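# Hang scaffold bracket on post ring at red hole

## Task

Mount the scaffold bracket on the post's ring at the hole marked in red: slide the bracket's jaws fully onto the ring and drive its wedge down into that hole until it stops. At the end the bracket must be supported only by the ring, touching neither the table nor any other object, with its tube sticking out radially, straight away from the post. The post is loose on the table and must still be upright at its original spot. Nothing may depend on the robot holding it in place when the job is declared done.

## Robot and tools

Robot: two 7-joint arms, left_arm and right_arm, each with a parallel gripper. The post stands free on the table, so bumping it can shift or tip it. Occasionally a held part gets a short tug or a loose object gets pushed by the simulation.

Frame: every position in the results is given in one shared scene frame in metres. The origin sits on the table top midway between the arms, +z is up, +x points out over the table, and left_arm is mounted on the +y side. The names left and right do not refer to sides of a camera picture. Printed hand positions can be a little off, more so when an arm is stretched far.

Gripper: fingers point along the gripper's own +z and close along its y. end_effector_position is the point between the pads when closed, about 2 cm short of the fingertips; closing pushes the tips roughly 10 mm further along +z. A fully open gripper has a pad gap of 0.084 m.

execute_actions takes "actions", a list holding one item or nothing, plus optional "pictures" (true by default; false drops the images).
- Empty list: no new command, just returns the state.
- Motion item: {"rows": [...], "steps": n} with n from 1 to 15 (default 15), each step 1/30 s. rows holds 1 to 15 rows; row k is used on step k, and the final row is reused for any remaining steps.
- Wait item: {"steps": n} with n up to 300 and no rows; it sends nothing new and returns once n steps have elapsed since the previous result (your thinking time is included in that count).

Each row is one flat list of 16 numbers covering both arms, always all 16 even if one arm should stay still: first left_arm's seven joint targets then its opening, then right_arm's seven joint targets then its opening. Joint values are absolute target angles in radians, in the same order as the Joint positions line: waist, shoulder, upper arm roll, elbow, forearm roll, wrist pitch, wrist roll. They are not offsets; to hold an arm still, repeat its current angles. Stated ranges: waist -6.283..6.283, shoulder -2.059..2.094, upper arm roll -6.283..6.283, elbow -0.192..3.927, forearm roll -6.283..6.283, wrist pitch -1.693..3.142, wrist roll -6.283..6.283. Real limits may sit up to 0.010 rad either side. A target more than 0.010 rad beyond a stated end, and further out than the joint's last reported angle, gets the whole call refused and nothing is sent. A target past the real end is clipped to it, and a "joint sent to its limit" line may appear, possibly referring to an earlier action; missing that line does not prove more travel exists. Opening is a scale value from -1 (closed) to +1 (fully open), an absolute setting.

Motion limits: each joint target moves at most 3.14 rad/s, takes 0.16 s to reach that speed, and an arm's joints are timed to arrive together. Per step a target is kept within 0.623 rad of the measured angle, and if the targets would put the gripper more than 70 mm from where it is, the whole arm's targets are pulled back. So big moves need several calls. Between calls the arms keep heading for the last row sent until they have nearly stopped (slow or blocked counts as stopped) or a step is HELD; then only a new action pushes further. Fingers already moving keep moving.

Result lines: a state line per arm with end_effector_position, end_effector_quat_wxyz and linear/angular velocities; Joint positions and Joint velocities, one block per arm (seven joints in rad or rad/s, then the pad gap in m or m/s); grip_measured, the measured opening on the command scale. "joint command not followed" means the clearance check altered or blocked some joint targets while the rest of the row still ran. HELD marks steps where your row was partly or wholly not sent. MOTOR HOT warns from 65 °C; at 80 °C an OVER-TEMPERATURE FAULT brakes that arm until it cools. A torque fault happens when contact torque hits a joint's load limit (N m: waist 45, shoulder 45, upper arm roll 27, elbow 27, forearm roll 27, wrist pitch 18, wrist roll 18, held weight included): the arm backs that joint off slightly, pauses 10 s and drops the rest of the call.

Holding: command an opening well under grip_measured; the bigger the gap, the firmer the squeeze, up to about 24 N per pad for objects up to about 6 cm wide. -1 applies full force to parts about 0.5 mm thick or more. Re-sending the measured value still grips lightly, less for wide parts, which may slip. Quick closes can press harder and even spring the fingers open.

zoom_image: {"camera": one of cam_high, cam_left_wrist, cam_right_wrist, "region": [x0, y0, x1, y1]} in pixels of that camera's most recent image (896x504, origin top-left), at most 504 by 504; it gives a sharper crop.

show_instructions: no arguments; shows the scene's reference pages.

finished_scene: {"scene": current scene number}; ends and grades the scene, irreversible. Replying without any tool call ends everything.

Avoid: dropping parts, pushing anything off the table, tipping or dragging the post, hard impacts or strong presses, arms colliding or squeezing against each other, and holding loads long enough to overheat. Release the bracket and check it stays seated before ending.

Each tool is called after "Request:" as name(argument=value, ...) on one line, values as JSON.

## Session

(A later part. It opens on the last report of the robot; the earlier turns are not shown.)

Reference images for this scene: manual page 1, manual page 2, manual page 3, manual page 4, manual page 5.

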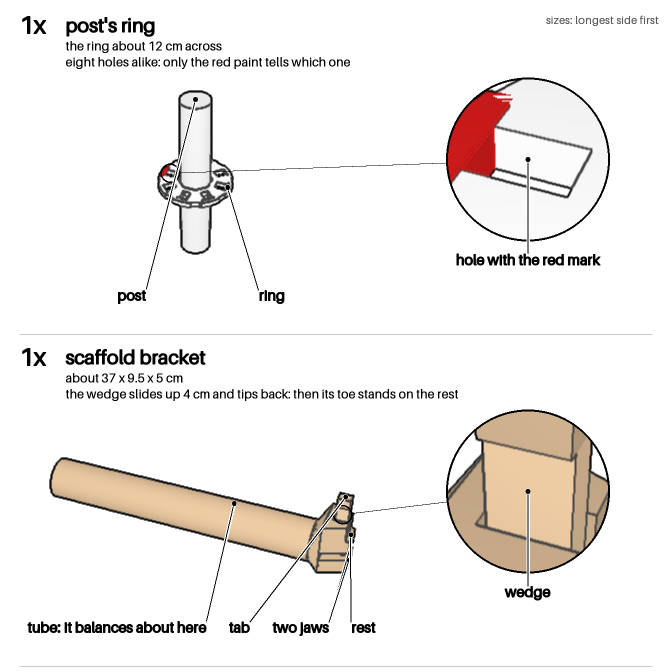

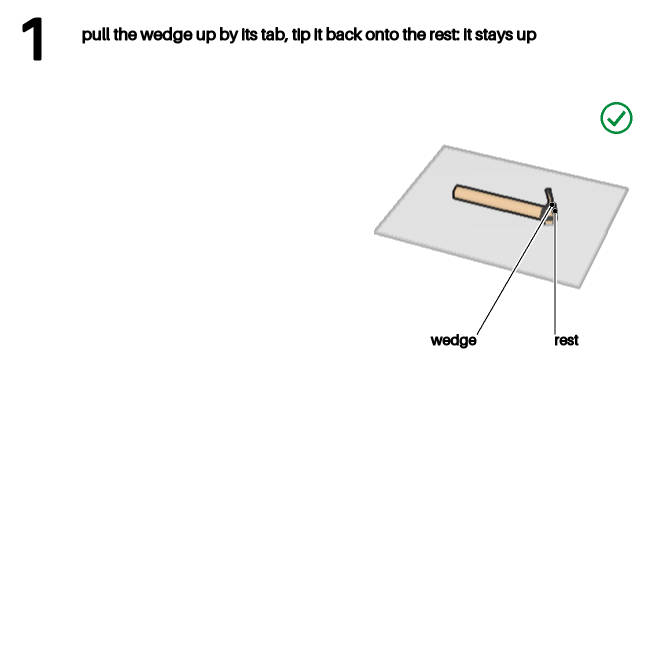

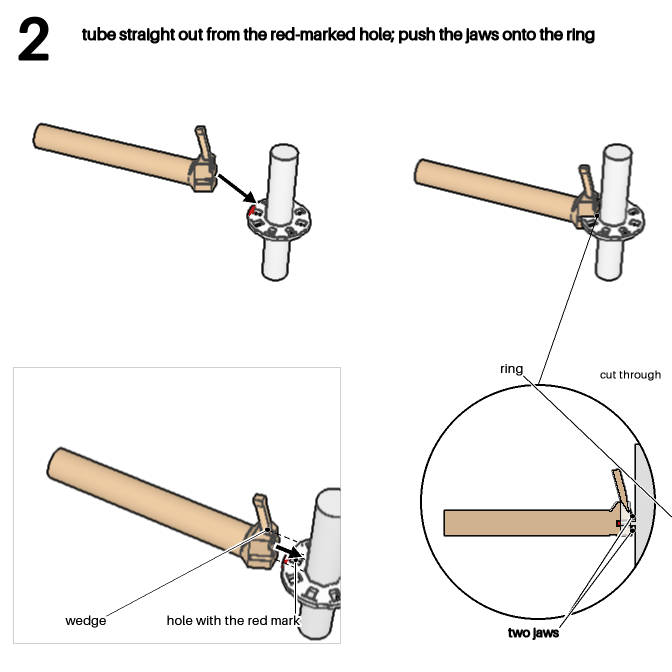

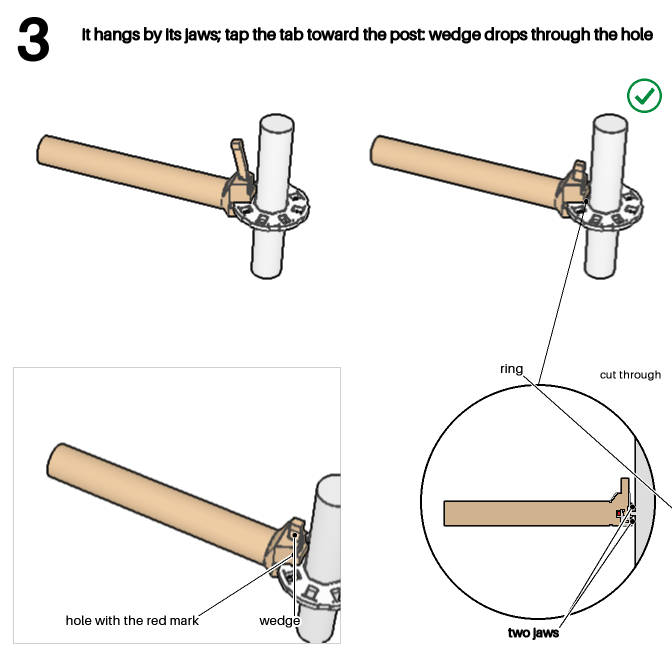

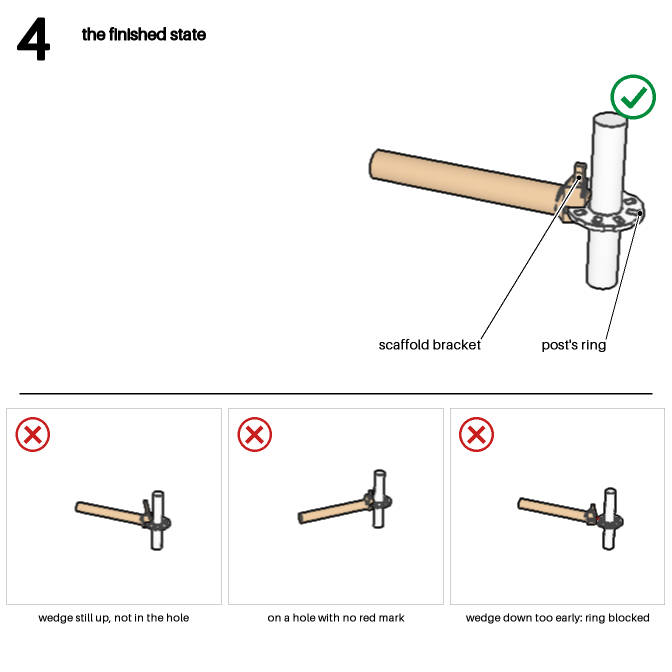

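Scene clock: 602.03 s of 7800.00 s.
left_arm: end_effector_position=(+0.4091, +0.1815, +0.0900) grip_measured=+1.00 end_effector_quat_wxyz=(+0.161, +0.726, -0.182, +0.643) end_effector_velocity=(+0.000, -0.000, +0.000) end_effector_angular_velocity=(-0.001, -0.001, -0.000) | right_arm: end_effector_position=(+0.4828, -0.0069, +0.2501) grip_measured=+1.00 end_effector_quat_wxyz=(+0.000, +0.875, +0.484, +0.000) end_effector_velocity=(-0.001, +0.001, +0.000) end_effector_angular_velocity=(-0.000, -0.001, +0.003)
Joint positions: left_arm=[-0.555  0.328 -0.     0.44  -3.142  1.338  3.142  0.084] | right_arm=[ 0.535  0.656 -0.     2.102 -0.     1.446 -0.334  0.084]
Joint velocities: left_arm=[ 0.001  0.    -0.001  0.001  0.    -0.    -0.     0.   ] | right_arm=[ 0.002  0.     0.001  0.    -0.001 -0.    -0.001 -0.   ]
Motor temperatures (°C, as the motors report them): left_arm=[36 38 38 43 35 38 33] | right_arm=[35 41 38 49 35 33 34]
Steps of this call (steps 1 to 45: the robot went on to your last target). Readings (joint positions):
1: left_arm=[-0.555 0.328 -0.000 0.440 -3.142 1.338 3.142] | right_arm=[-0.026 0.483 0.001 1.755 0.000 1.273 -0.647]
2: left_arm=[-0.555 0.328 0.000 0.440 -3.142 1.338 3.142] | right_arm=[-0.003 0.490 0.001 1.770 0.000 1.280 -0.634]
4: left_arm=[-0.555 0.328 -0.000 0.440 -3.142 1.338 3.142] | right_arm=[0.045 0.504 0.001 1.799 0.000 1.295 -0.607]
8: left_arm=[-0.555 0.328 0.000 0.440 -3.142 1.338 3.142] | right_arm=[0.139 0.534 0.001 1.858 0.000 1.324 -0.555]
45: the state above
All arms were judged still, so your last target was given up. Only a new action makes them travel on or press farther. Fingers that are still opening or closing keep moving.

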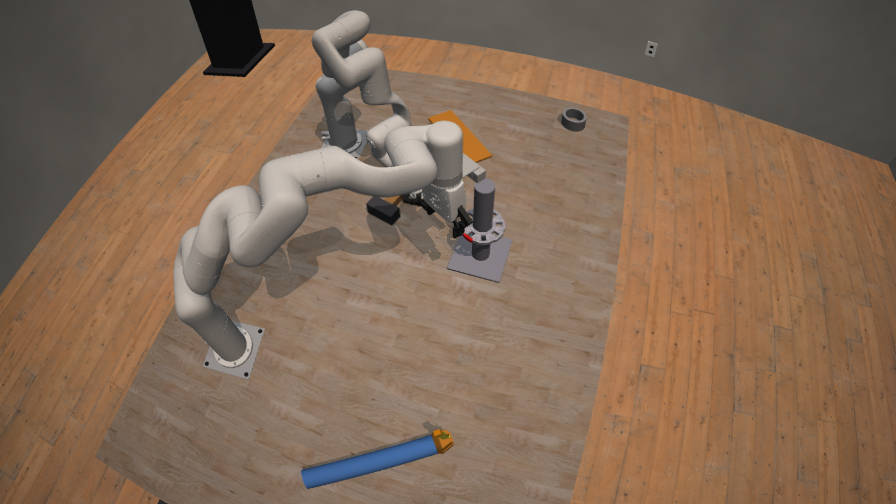

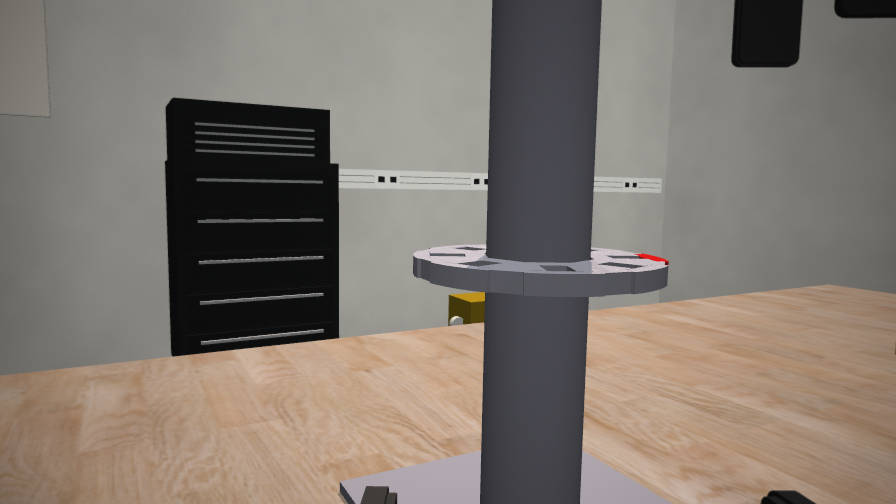

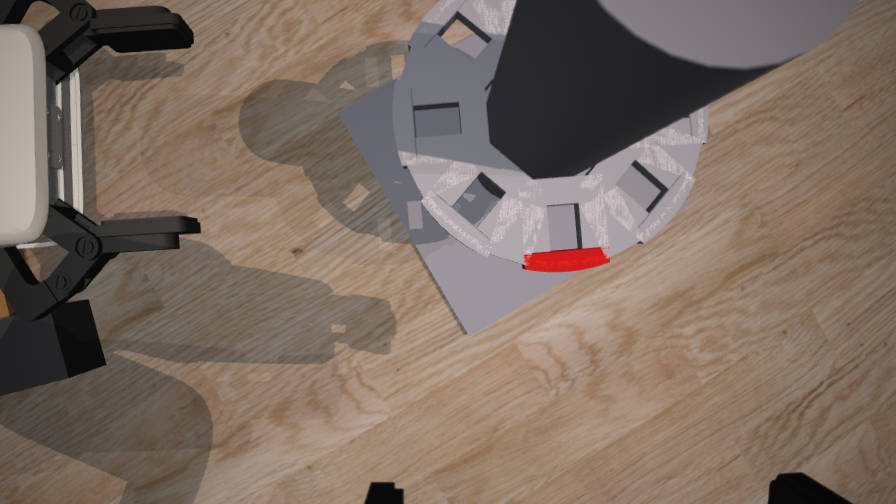

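Request:
execute_actions(actions=[{"rows":[[-0.555,0.328,0,0.44,-3.1416,1.338,3.1416,1,0.4956,0.6125,0,1.9467,0,1.3342,-0.4480,1]],"steps":15}], pictures=false)

Request:
execute_actions(actions=[{"steps":15}])

Request:
zoom_image(camera="cam_right_wrist", region=[340, 0, 740, 290])

Scene clock: 647.57 s of 7800.00 s.
left_arm: end_effector_position=(+0.4091, +0.1815, +0.0900) grip_measured=+1.00 end_effector_quat_wxyz=(+0.161, +0.726, -0.182, +0.643) end_effector_velocity=(+0.000, +0.000, -0.000) end_effector_angular_velocity=(-0.000, +0.001, +0.001) | right_arm: end_effector_position=(+0.4918, -0.0297, +0.2213) grip_measured=+1.00 end_effector_quat_wxyz=(-0.000, +0.856, +0.517, +0.001) end_effector_velocity=(+0.001, -0.005, -0.006) end_effector_angular_velocity=(-0.004, +0.002, +0.006)
Joint positions: left_arm=[-0.555  0.328 -0.     0.44  -3.142  1.338  3.142  0.084] | right_arm=[ 0.497  0.612  0.001  1.949  0.     1.335 -0.447  0.084]
Joint velocities: left_arm=[ 0.001  0.    -0.    -0.    -0.    -0.    -0.    -0.   ] | right_arm=[-0.005 -0.004 -0.003 -0.021 -0.    -0.013 -0.013 -0.   ]
Motor temperatures (°C, as the motors report them): left_arm=[36 38 38 43 35 38 33] | right_arm=[35 42 38 49 35 33 34]
Steps of this call (steps 1 to 90: nothing new was sent; then 42.03 s passed at rest; steps 91 to 105: all 15 steps of this action). Readings (joint positions):
91: left_arm=[-0.555 0.328 -0.000 0.440 -3.142 1.338 3.142] | right_arm=[0.535 0.656 0.000 2.102 -0.000 1.446 -0.334]
92: left_arm=[-0.555 0.328 0.000 0.440 -3.142 1.338 3.142] | right_arm=[0.534 0.654 0.000 2.098 0.000 1.443 -0.337]
94: left_arm=[-0.555 0.328 -0.000 0.440 -3.142 1.338 3.142] | right_arm=[0.526 0.641 0.003 2.058 0.000 1.412 -0.368]
98: left_arm=[-0.555 0.328 -0.000 0.440 -3.142 1.338 3.142] | right_arm=[0.499 0.621 -0.003 1.967 -0.000 1.352 -0.430]
105: the state above

Scene clock: 648.07 s of 7800.00 s.
left_arm: end_effector_position=(+0.4091, +0.1815, +0.0900) grip_measured=+1.00 end_effector_quat_wxyz=(+0.161, +0.726, -0.182, +0.643) end_effector_velocity=(+0.000, -0.000, +0.000) end_effector_angular_velocity=(-0.000, -0.000, -0.000) | right_arm: end_effector_position=(+0.4923, -0.0311, +0.2201) grip_measured=+1.00 end_effector_quat_wxyz=(-0.000, +0.856, +0.517, +0.000) end_effector_velocity=(+0.000, -0.001, +0.000) end_effector_angular_velocity=(-0.000, +0.001, +0.000)
Joint positions: left_arm=[-0.555  0.328 -0.     0.44  -3.142  1.338  3.142  0.084] | right_arm=[ 0.496  0.612  0.     1.947  0.     1.334 -0.448  0.084]
Joint velocities: left_arm=[-0.    -0.    -0.     0.001  0.    -0.    -0.     0.   ] | right_arm=[-0.001 -0.    -0.001 -0.     0.001  0.    -0.002 -0.   ]
Motor temperatures (°C, as the motors report them): left_arm=[36 38 38 43 35 38 33] | right_arm=[35 42 38 49 35 33 34]
Steps of this call (steps 1 to 15: the robot went on to your last target). Readings (joint positions):
1: left_arm=[-0.555 0.328 0.000 0.440 -3.142 1.338 3.142] | right_arm=[0.497 0.612 0.001 1.949 0.000 1.335 -0.447]
2: left_arm=[-0.555 0.328 0.000 0.440 -3.142 1.338 3.142] | right_arm=[0.496 0.612 0.001 1.948 0.000 1.335 -0.447]
4: left_arm=[-0.555 0.328 0.000 0.440 -3.142 1.338 3.142] | right_arm=[0.496 0.613 0.000 1.947 0.000 1.334 -0.448]
8: left_arm=[-0.555 0.328 -0.000 0.440 -3.142 1.338 3.142] | right_arm=[0.496 0.613 0.000 1.947 0.000 1.334 -0.448]
15: the state above
All arms were judged still, so your last target was given up. Only a new action makes them travel on or press farther. Fingers that are still opening or closing keep moving.

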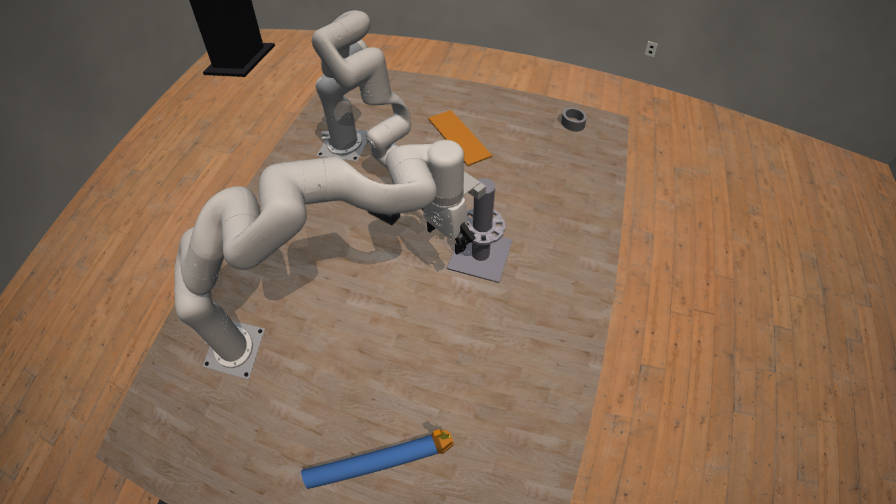

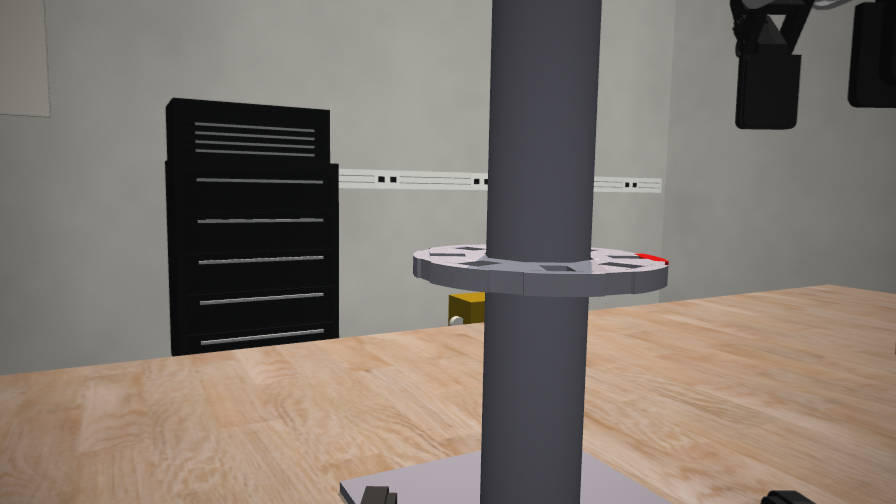

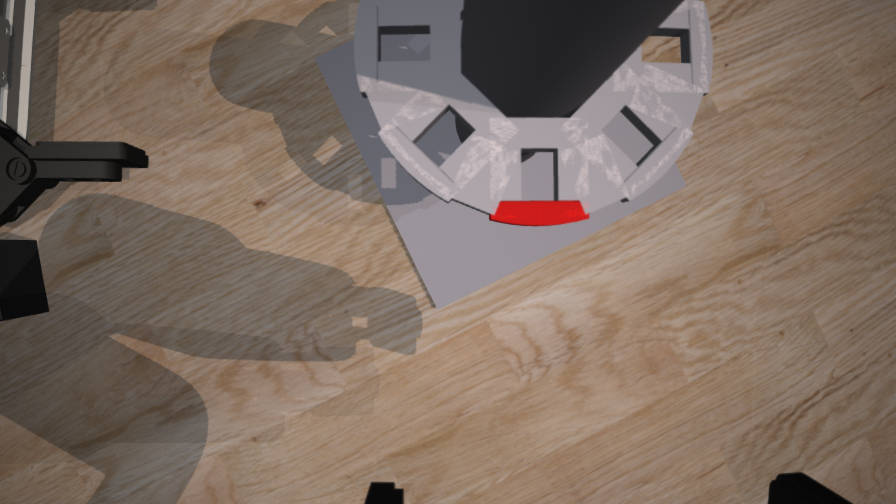

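Region (340, 0, 740, 290) of cam_right_wrist's 896x504 image, scaled by 1.260, with more detail than that image has; it fills the top 365 rows of this view, and the rest is white.

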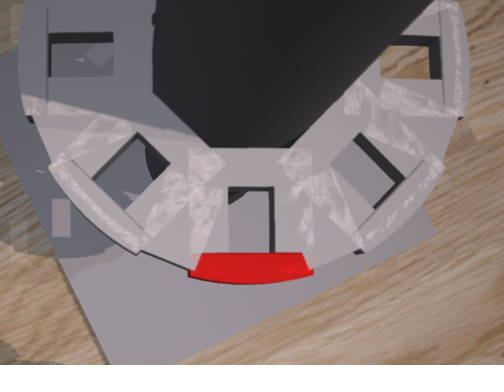

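Request:
execute_actions(actions=[{"rows":[[-0.555,0.328,0,0.44,-3.1416,1.338,3.1416,1,-0.3595,0.3345,0,1.4385,0,1.1040,-0.8481,1]],"steps":15}], pictures=false)

Request:
execute_actions(actions=[{"steps":26}], pictures=false)

Request:
execute_actions(actions=[{"rows":[[-0.555,0.328,0,0.44,-3.1416,1.338,3.1416,1,-0.3595,0.3453,0,1.4243,0,1.0790,-0.8481,1],[-0.555,0.328,0,0.44,-3.1416,1.338,3.1416,1,-0.3595,0.3561,0,1.4101,0,1.0540,-0.8481,1],[-0.555,0.328,0,0.44,-3.1416,1.338,3.1416,1,-0.3595,0.3670,0,1.3959,0,1.0290,-0.8481,1],[-0.555,0.328,0,0.44,-3.1416,1.338,3.1416,1,-0.3595,0.3778,0,1.3817,0,1.0039,-0.8481,1],[-0.555,0.328,0,0.44,-3.1416,1.338,3.1416,1,-0.3595,0.3886,0,1.3675,0,0.9789,-0.8481,1],[-0.555,0.328,0,0.44,-3.1416,1.338,3.1416,1,-0.3595,0.3994,0,1.3533,0,0.9539,-0.8481,1],[-0.555,0.328,0,0.44,-3.1416,1.338,3.1416,1,-0.3595,0.4143,0,1.3446,0,0.9303,-0.8481,1],[-0.555,0.328,0,0.44,-3.1416,1.338,3.1416,1,-0.3595,0.4292,0,1.3359,0,0.9067,-0.8481,1],[-0.555,0.328,0,0.44,-3.1416,1.338,3.1416,1,-0.3595,0.4441,0,1.3273,0,0.8832,-0.8481,1],[-0.555,0.328,0,0.44,-3.1416,1.338,3.1416,1,-0.3595,0.4590,0,1.3186,0,0.8596,-0.8481,1],[-0.555,0.328,0,0.44,-3.1416,1.338,3.1416,1,-0.3595,0.4739,0,1.3099,0,0.8360,-0.8481,1]],"steps":15}], pictures=false)

Request:
execute_actions(actions=[{"steps":10}])

Scene clock: 684.87 s of 7800.00 s.
left_arm: end_effector_position=(+0.4091, +0.1815, +0.0900) grip_measured=+1.00 end_effector_quat_wxyz=(+0.161, +0.726, -0.182, +0.643) end_effector_velocity=(+0.000, +0.000, +0.000) end_effector_angular_velocity=(-0.000, -0.000, +0.001) | right_arm: end_effector_position=(+0.5571, -0.2100, +0.2100) grip_measured=+1.00 end_effector_quat_wxyz=(+0.000, +0.891, +0.455, +0.000) end_effector_velocity=(+0.092, -0.432, -0.021) end_effector_angular_velocity=(+0.001, -0.001, -0.409)
Joint positions: left_arm=[-0.555  0.328  0.     0.44  -3.142  1.338  3.142  0.084] | right_arm=[ 0.194  0.5   -0.001  1.742 -0.     1.241 -0.609  0.084]
Joint velocities: left_arm=[ 0.001 -0.     0.     0.     0.001  0.    -0.     0.   ] | right_arm=[-0.716 -0.213 -0.001 -0.387  0.    -0.176 -0.307  0.   ]
Motor temperatures (°C, as the motors report them): left_arm=[36 38 38 43 35 38 33] | right_arm=[35 42 38 50 35 33 34]
Steps of this call (steps 1 to 90: nothing new was sent; then 33.30 s passed at rest; steps 91 to 105: all 15 steps of this action). Readings (joint positions):
91: left_arm=[-0.555 0.328 0.000 0.440 -3.142 1.338 3.142] | right_arm=[0.495 0.612 0.000 1.947 -0.000 1.334 -0.448]
92: left_arm=[-0.555 0.328 0.000 0.440 -3.142 1.338 3.142] | right_arm=[0.492 0.611 0.001 1.943 0.000 1.332 -0.451]
94: left_arm=[-0.555 0.328 0.000 0.440 -3.142 1.338 3.142] | right_arm=[0.461 0.595 0.009 1.912 0.001 1.318 -0.476]
98: left_arm=[-0.555 0.328 -0.000 0.440 -3.142 1.338 3.142] | right_arm=[0.359 0.555 -0.001 1.841 -0.000 1.286 -0.531]
105: the state above

Scene clock: 685.73 s of 7800.00 s.
left_arm: end_effector_position=(+0.4091, +0.1815, +0.0900) grip_measured=+1.00 end_effector_quat_wxyz=(+0.161, +0.726, -0.182, +0.643) end_effector_velocity=(+0.001, -0.001, +0.001) end_effector_angular_velocity=(-0.002, -0.002, -0.001) | right_arm: end_effector_position=(+0.5298, -0.5297, +0.1905) grip_measured=+1.00 end_effector_quat_wxyz=(+0.000, +0.950, +0.311, +0.000) end_effector_velocity=(+0.001, +0.034, -0.004) end_effector_angular_velocity=(+0.028, -0.007, +0.085)
Joint positions: left_arm=[-0.555  0.328 -0.     0.44  -3.142  1.338  3.142  0.084] | right_arm=[-0.354  0.336 -0.     1.442 -0.     1.106 -0.845  0.084]
Joint velocities: left_arm=[ 0.     0.    -0.     0.002  0.001  0.    -0.001  0.   ] | right_arm=[-0.018 -0.017  0.077 -0.035  0.004 -0.019 -0.033  0.   ]
Motor temperatures (°C, as the motors report them): left_arm=[36 38 38 43 35 38 33] | right_arm=[35 42 38 50 35 33 34]
Steps of this call (steps 1 to 26: the robot went on to your last target). Readings (joint positions):
1: left_arm=[-0.555 0.328 0.000 0.440 -3.142 1.338 3.142] | right_arm=[0.170 0.493 -0.001 1.729 -0.000 1.235 -0.620]
2: left_arm=[-0.555 0.328 -0.000 0.440 -3.142 1.338 3.142] | right_arm=[0.146 0.486 -0.001 1.716 -0.000 1.229 -0.630]
4: left_arm=[-0.555 0.328 0.000 0.440 -3.142 1.338 3.142] | right_arm=[0.098 0.472 -0.001 1.689 -0.000 1.218 -0.651]
8: left_arm=[-0.555 0.328 0.000 0.440 -3.142 1.338 3.142] | right_arm=[0.001 0.443 -0.001 1.636 -0.000 1.193 -0.693]
26: the state above

Scene clock: 686.23 s of 7800.00 s.
left_arm: end_effector_position=(+0.4091, +0.1815, +0.0900) grip_measured=+1.00 end_effector_quat_wxyz=(+0.161, +0.726, -0.182, +0.643) end_effector_velocity=(+0.000, -0.000, +0.000) end_effector_angular_velocity=(-0.001, -0.000, -0.001) | right_arm: end_effector_position=(+0.5267, -0.5318, +0.0846) grip_measured=+1.00 end_effector_quat_wxyz=(-0.002, +0.951, +0.310, -0.004) end_effector_velocity=(-0.013, +0.001, -0.107) end_effector_angular_velocity=(+0.004, +0.020, -0.006)
Joint positions: left_arm=[-0.555  0.328  0.     0.44  -3.142  1.338  3.142  0.084] | right_arm=[-0.359  0.466  0.     1.314 -0.     0.857 -0.848  0.084]
Joint velocities: left_arm=[ 0.    -0.    -0.     0.001  0.001 -0.    -0.001 -0.   ] | right_arm=[-0.002  0.15  -0.002 -0.104  0.001 -0.233  0.002  0.   ]
Motor temperatures (°C, as the motors report them): left_arm=[36 38 38 43 35 38 33] | right_arm=[35 42 38 50 35 33 34]
Steps of this call (steps 1 to 15: all 15 steps of this action). Readings (joint positions):
1: left_arm=[-0.555 0.328 -0.000 0.440 -3.142 1.338 3.142] | right_arm=[-0.354 0.336 0.002 1.441 0.000 1.105 -0.846]
2: left_arm=[-0.555 0.328 0.000 0.440 -3.142 1.338 3.142] | right_arm=[-0.354 0.336 0.003 1.439 0.000 1.100 -0.847]
4: left_arm=[-0.555 0.328 0.000 0.440 -3.142 1.338 3.142] | right_arm=[-0.356 0.344 0.003 1.426 0.000 1.075 -0.847]
8: left_arm=[-0.555 0.328 0.000 0.440 -3.142 1.338 3.142] | right_arm=[-0.358 0.384 0.001 1.376 0.000 0.994 -0.848]
15: the state above

Scene clock: 686.57 s of 7800.00 s.
left_arm: end_effector_position=(+0.4091, +0.1815, +0.0900) grip_measured=+1.00 end_effector_quat_wxyz=(+0.161, +0.726, -0.182, +0.643) end_effector_velocity=(+0.000, -0.000, +0.000) end_effector_angular_velocity=(-0.000, -0.001, -0.000) | right_arm: end_effector_position=(+0.5290, -0.5327, +0.0811) grip_measured=+1.00 end_effector_quat_wxyz=(+0.000, +0.951, +0.310, +0.001) end_effector_velocity=(-0.005, +0.001, -0.008) end_effector_angular_velocity=(+0.003, +0.014, -0.002)
Joint positions: left_arm=[-0.555  0.328 -0.     0.44  -3.142  1.338  3.142  0.084] | right_arm=[-0.359  0.473  0.     1.311  0.     0.836 -0.848  0.084]
Joint velocities: left_arm=[ 0.001 -0.    -0.001  0.     0.     0.     0.     0.   ] | right_arm=[-0.     0.009 -0.    -0.01  -0.001 -0.004  0.001 -0.   ]
Motor temperatures (°C, as the motors report them): left_arm=[36 38 38 43 35 38 33] | right_arm=[35 42 38 50 35 33 34]
Steps of this call (steps 1 to 10: the robot went on to your last target). Readings (joint positions):
1: left_arm=[-0.555 0.328 -0.000 0.440 -3.142 1.338 3.142] | right_arm=[-0.359 0.470 0.000 1.312 -0.000 0.851 -0.848]
2: left_arm=[-0.555 0.328 -0.000 0.440 -3.142 1.338 3.142] | right_arm=[-0.359 0.471 0.000 1.312 -0.000 0.846 -0.848]
4: left_arm=[-0.555 0.328 -0.000 0.440 -3.142 1.338 3.142] | right_arm=[-0.359 0.471 0.000 1.312 0.000 0.840 -0.848]
8: left_arm=[-0.555 0.328 -0.000 0.440 -3.142 1.338 3.142] | right_arm=[-0.359 0.472 0.000 1.312 0.000 0.837 -0.848]
10: the state above

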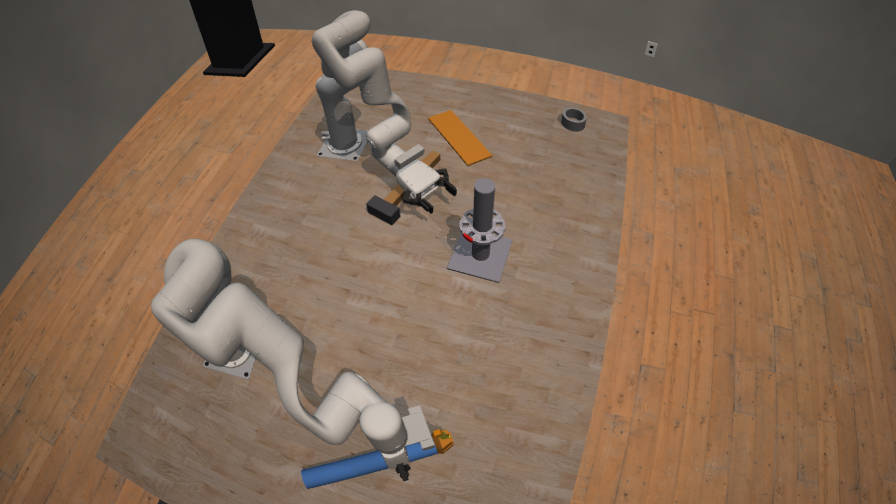

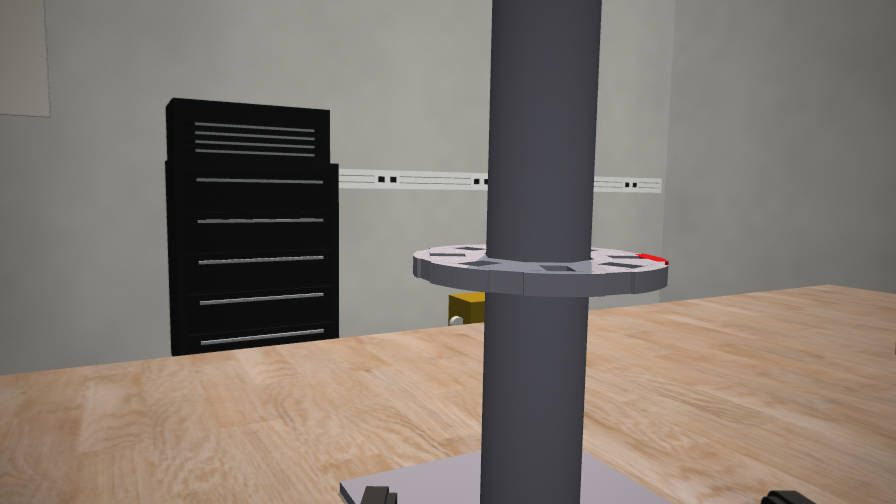

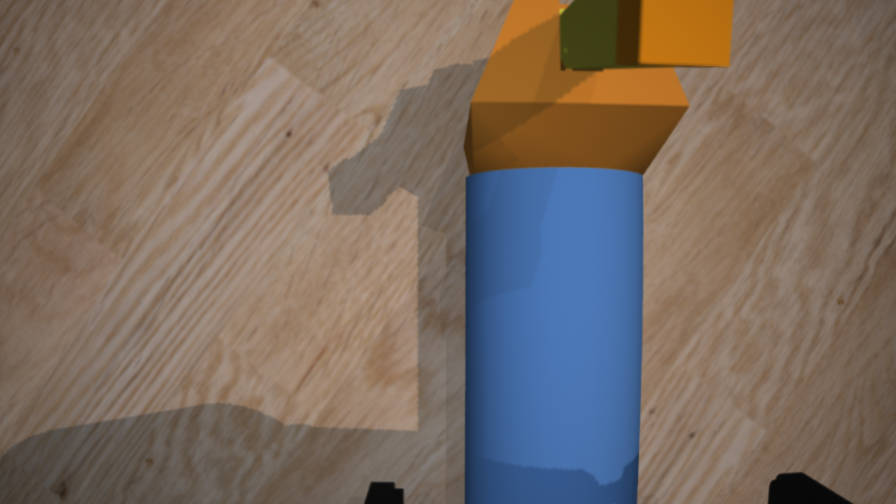

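Request:
execute_actions(actions=[{"rows":[[-0.555,0.328,0,0.44,-3.1416,1.338,3.1416,1,-0.3595,0.4838,0,1.3068,0,0.8230,-0.8481,1],[-0.555,0.328,0,0.44,-3.1416,1.338,3.1416,1,-0.3595,0.4938,0,1.3039,0,0.8101,-0.8481,1],[-0.555,0.328,0,0.44,-3.1416,1.338,3.1416,1,-0.3595,0.5039,0,1.3012,0,0.7973,-0.8481,1],[-0.555,0.328,0,0.44,-3.1416,1.338,3.1416,1,-0.3595,0.5141,0,1.2988,0,0.7847,-0.8481,1],[-0.555,0.328,0,0.44,-3.1416,1.338,3.1416,1,-0.3595,0.5245,0,1.2967,0,0.7722,-0.8481,1],[-0.555,0.328,0,0.44,-3.1416,1.338,3.1416,1,-0.3595,0.5349,0,1.2948,0,0.7599,-0.8481,1],[-0.555,0.328,0,0.44,-3.1416,1.338,3.1416,1,-0.3595,0.5455,0,1.2932,0,0.7477,-0.8481,1],[-0.555,0.328,0,0.44,-3.1416,1.338,3.1416,1,-0.3595,0.5562,0,1.2918,0,0.7356,-0.8481,1],[-0.555,0.328,0,0.44,-3.1416,1.338,3.1416,1,-0.3595,0.5670,0,1.2907,0,0.7237,-0.8481,1]],"steps":15}], pictures=false)

Request:
execute_actions(actions=[{"rows":[[-0.555,0.328,0,0.44,-3.1416,1.338,3.1416,1,-0.3595,0.5670,0,1.2907,0,0.7237,-0.8481,0.9],[-0.555,0.328,0,0.44,-3.1416,1.338,3.1416,1,-0.3595,0.5670,0,1.2907,0,0.7237,-0.8481,0.8],[-0.555,0.328,0,0.44,-3.1416,1.338,3.1416,1,-0.3595,0.5670,0,1.2907,0,0.7237,-0.8481,0.7],[-0.555,0.328,0,0.44,-3.1416,1.338,3.1416,1,-0.3595,0.5670,0,1.2907,0,0.7237,-0.8481,0.6],[-0.555,0.328,0,0.44,-3.1416,1.338,3.1416,1,-0.3595,0.5670,0,1.2907,0,0.7237,-0.8481,0.5],[-0.555,0.328,0,0.44,-3.1416,1.338,3.1416,1,-0.3595,0.5670,0,1.2907,0,0.7237,-0.8481,0.42],[-0.555,0.328,0,0.44,-3.1416,1.338,3.1416,1,-0.3595,0.5670,0,1.2907,0,0.7237,-0.8481,0.35],[-0.555,0.328,0,0.44,-3.1416,1.338,3.1416,1,-0.3595,0.5670,0,1.2907,0,0.7237,-0.8481,0.3],[-0.555,0.328,0,0.44,-3.1416,1.338,3.1416,1,-0.3595,0.5670,0,1.2907,0,0.7237,-0.8481,0.25],[-0.555,0.328,0,0.44,-3.1416,1.338,3.1416,1,-0.3595,0.5670,0,1.2907,0,0.7237,-0.8481,0.2],[-0.555,0.328,0,0.44,-3.1416,1.338,3.1416,1,-0.3595,0.5670,0,1.2907,0,0.7237,-0.8481,0.15],[-0.555,0.328,0,0.44,-3.1416,1.338,3.1416,1,-0.3595,0.5670,0,1.2907,0,0.7237,-0.8481,0.1],[-0.555,0.328,0,0.44,-3.1416,1.338,3.1416,1,-0.3595,0.5670,0,1.2907,0,0.7237,-0.8481,0.0],[-0.555,0.328,0,0.44,-3.1416,1.338,3.1416,1,-0.3595,0.5670,0,1.2907,0,0.7237,-0.8481,-0.3],[-0.555,0.328,0,0.44,-3.1416,1.338,3.1416,1,-0.3595,0.5670,0,1.2907,0,0.7237,-0.8481,-1]],"steps":15}])

Scene clock: 715.13 s of 7800.00 s.
left_arm: end_effector_position=(+0.4091, +0.1815, +0.0900) grip_measured=+1.00 end_effector_quat_wxyz=(+0.161, +0.726, -0.182, +0.643) end_effector_velocity=(+0.000, -0.000, +0.000) end_effector_angular_velocity=(-0.001, -0.000, +0.001) | right_arm: end_effector_position=(+0.5277, -0.5324, +0.0298) grip_measured=+1.00 end_effector_quat_wxyz=(-0.001, +0.951, +0.310, -0.001) end_effector_velocity=(+0.019, -0.005, +0.005) end_effector_angular_velocity=(-0.014, -0.061, -0.000)
Joint positions: left_arm=[-0.555  0.328 -0.     0.44  -3.142  1.338  3.142  0.084] | right_arm=[-0.359  0.565  0.     1.29  -0.     0.728 -0.848  0.084]
Joint velocities: left_arm=[-0.     0.     0.     0.001 -0.001 -0.    -0.001  0.   ] | right_arm=[-0.001  0.012 -0.     0.02  -0.001 -0.055  0.     0.   ]
Motor temperatures (°C, as the motors report them): left_arm=[36 38 38 43 35 38 33] | right_arm=[35 42 38 49 35 33 34]
Steps of this call (steps 1 to 30: the robot went on to your last target; steps 31 to 90: nothing new was sent; then 25.07 s passed at rest; steps 91 to 105: all 15 steps of this action). Readings (joint positions):
91: left_arm=[-0.555 0.328 0.000 0.440 -3.142 1.338 3.142] | right_arm=[-0.359 0.474 -0.000 1.310 -0.000 0.836 -0.848]
92: left_arm=[-0.555 0.328 -0.000 0.440 -3.142 1.338 3.142] | right_arm=[-0.360 0.475 -0.000 1.310 0.000 0.833 -0.848]
94: left_arm=[-0.555 0.328 0.000 0.440 -3.142 1.338 3.142] | right_arm=[-0.360 0.485 -0.000 1.308 0.000 0.819 -0.848]
98: left_arm=[-0.555 0.328 0.000 0.440 -3.142 1.338 3.142] | right_arm=[-0.360 0.522 0.000 1.297 -0.000 0.777 -0.848]
105: the state above

Scene clock: 715.63 s of 7800.00 s.
left_arm: end_effector_position=(+0.4091, +0.1815, +0.0900) grip_measured=+1.00 end_effector_quat_wxyz=(+0.161, +0.726, -0.182, +0.643) end_effector_velocity=(+0.000, +0.000, +0.000) end_effector_angular_velocity=(-0.000, -0.001, +0.000) | right_arm: end_effector_position=(+0.5284, -0.5316, +0.0293) grip_measured=+0.13 end_effector_quat_wxyz=(-0.000, +0.950, +0.311, -0.000) end_effector_velocity=(+0.000, -0.002, -0.000) end_effector_angular_velocity=(-0.002, -0.001, -0.003)
Joint positions: left_arm=[-0.555  0.328  0.     0.44  -3.142  1.338  3.142  0.084] | right_arm=[-0.359  0.566  0.001  1.29   0.     0.725 -0.848  0.05 ]
Joint velocities: left_arm=[ 0.    -0.     0.     0.001  0.     0.     0.    -0.   ] | right_arm=[-0.001  0.001 -0.001  0.001 -0.001 -0.001  0.002 -0.   ]
Motor temperatures (°C, as the motors report them): left_arm=[36 38 38 43 35 38 33] | right_arm=[35 42 38 49 35 33 34]
Steps of this call (steps 1 to 15: all 15 steps of this action). Readings (joint positions):
1: left_arm=[-0.555 0.328 0.000 0.440 -3.142 1.338 3.142] | right_arm=[-0.359 0.565 0.000 1.291 -0.000 0.727 -0.848]
2: left_arm=[-0.555 0.328 -0.000 0.440 -3.142 1.338 3.142] | right_arm=[-0.360 0.565 -0.000 1.291 0.000 0.726 -0.848]
4: left_arm=[-0.555 0.328 0.000 0.440 -3.142 1.338 3.142] | right_arm=[-0.360 0.565 -0.000 1.292 0.000 0.725 -0.848]
8: left_arm=[-0.555 0.328 0.000 0.440 -3.142 1.338 3.142] | right_arm=[-0.360 0.566 -0.000 1.291 0.000 0.724 -0.848]
15: the state above

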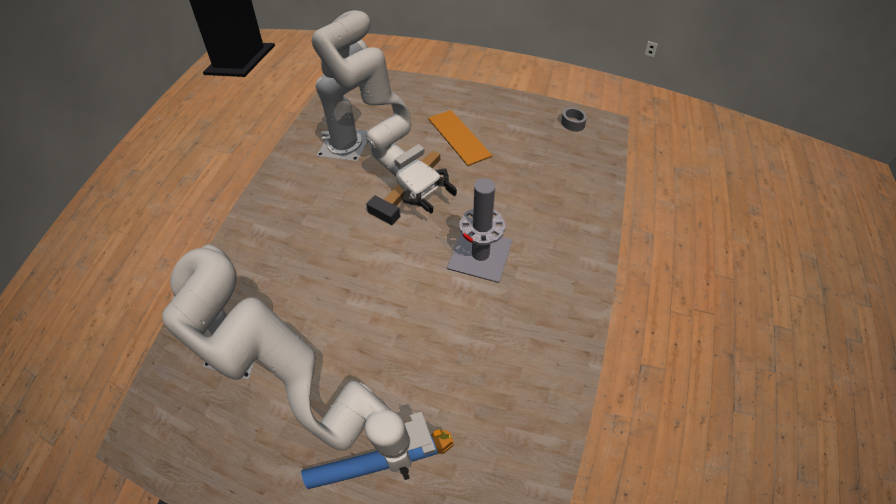

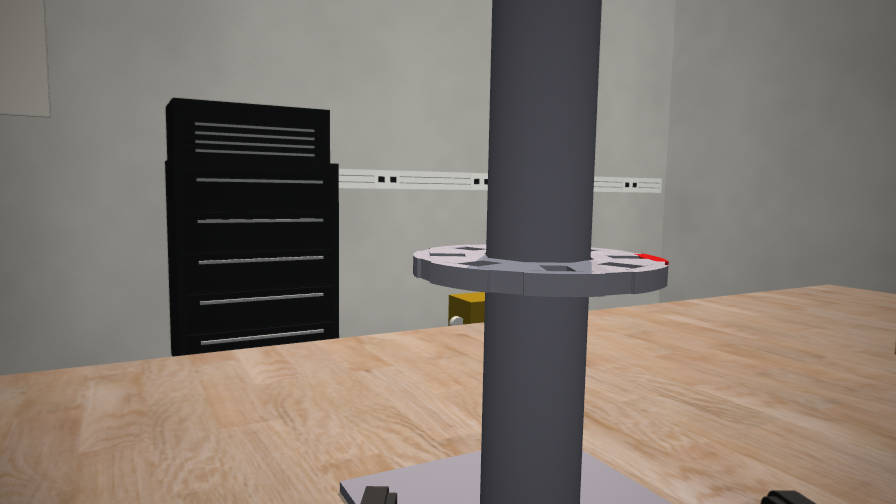

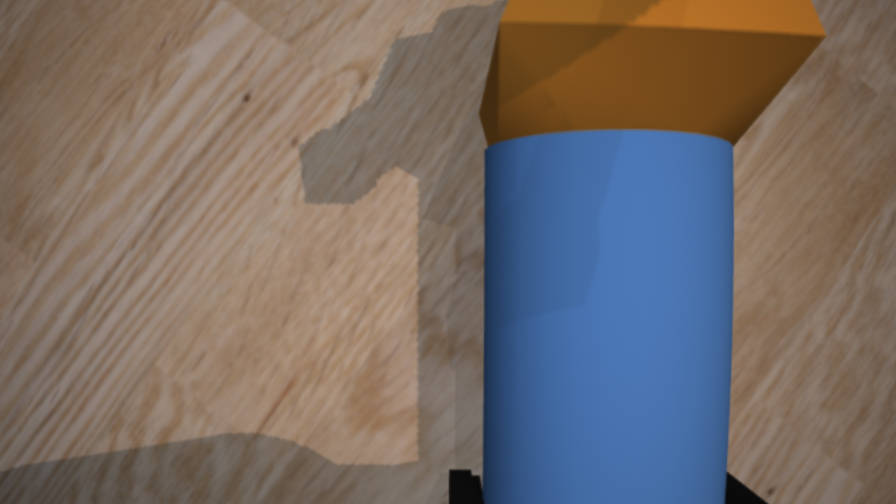

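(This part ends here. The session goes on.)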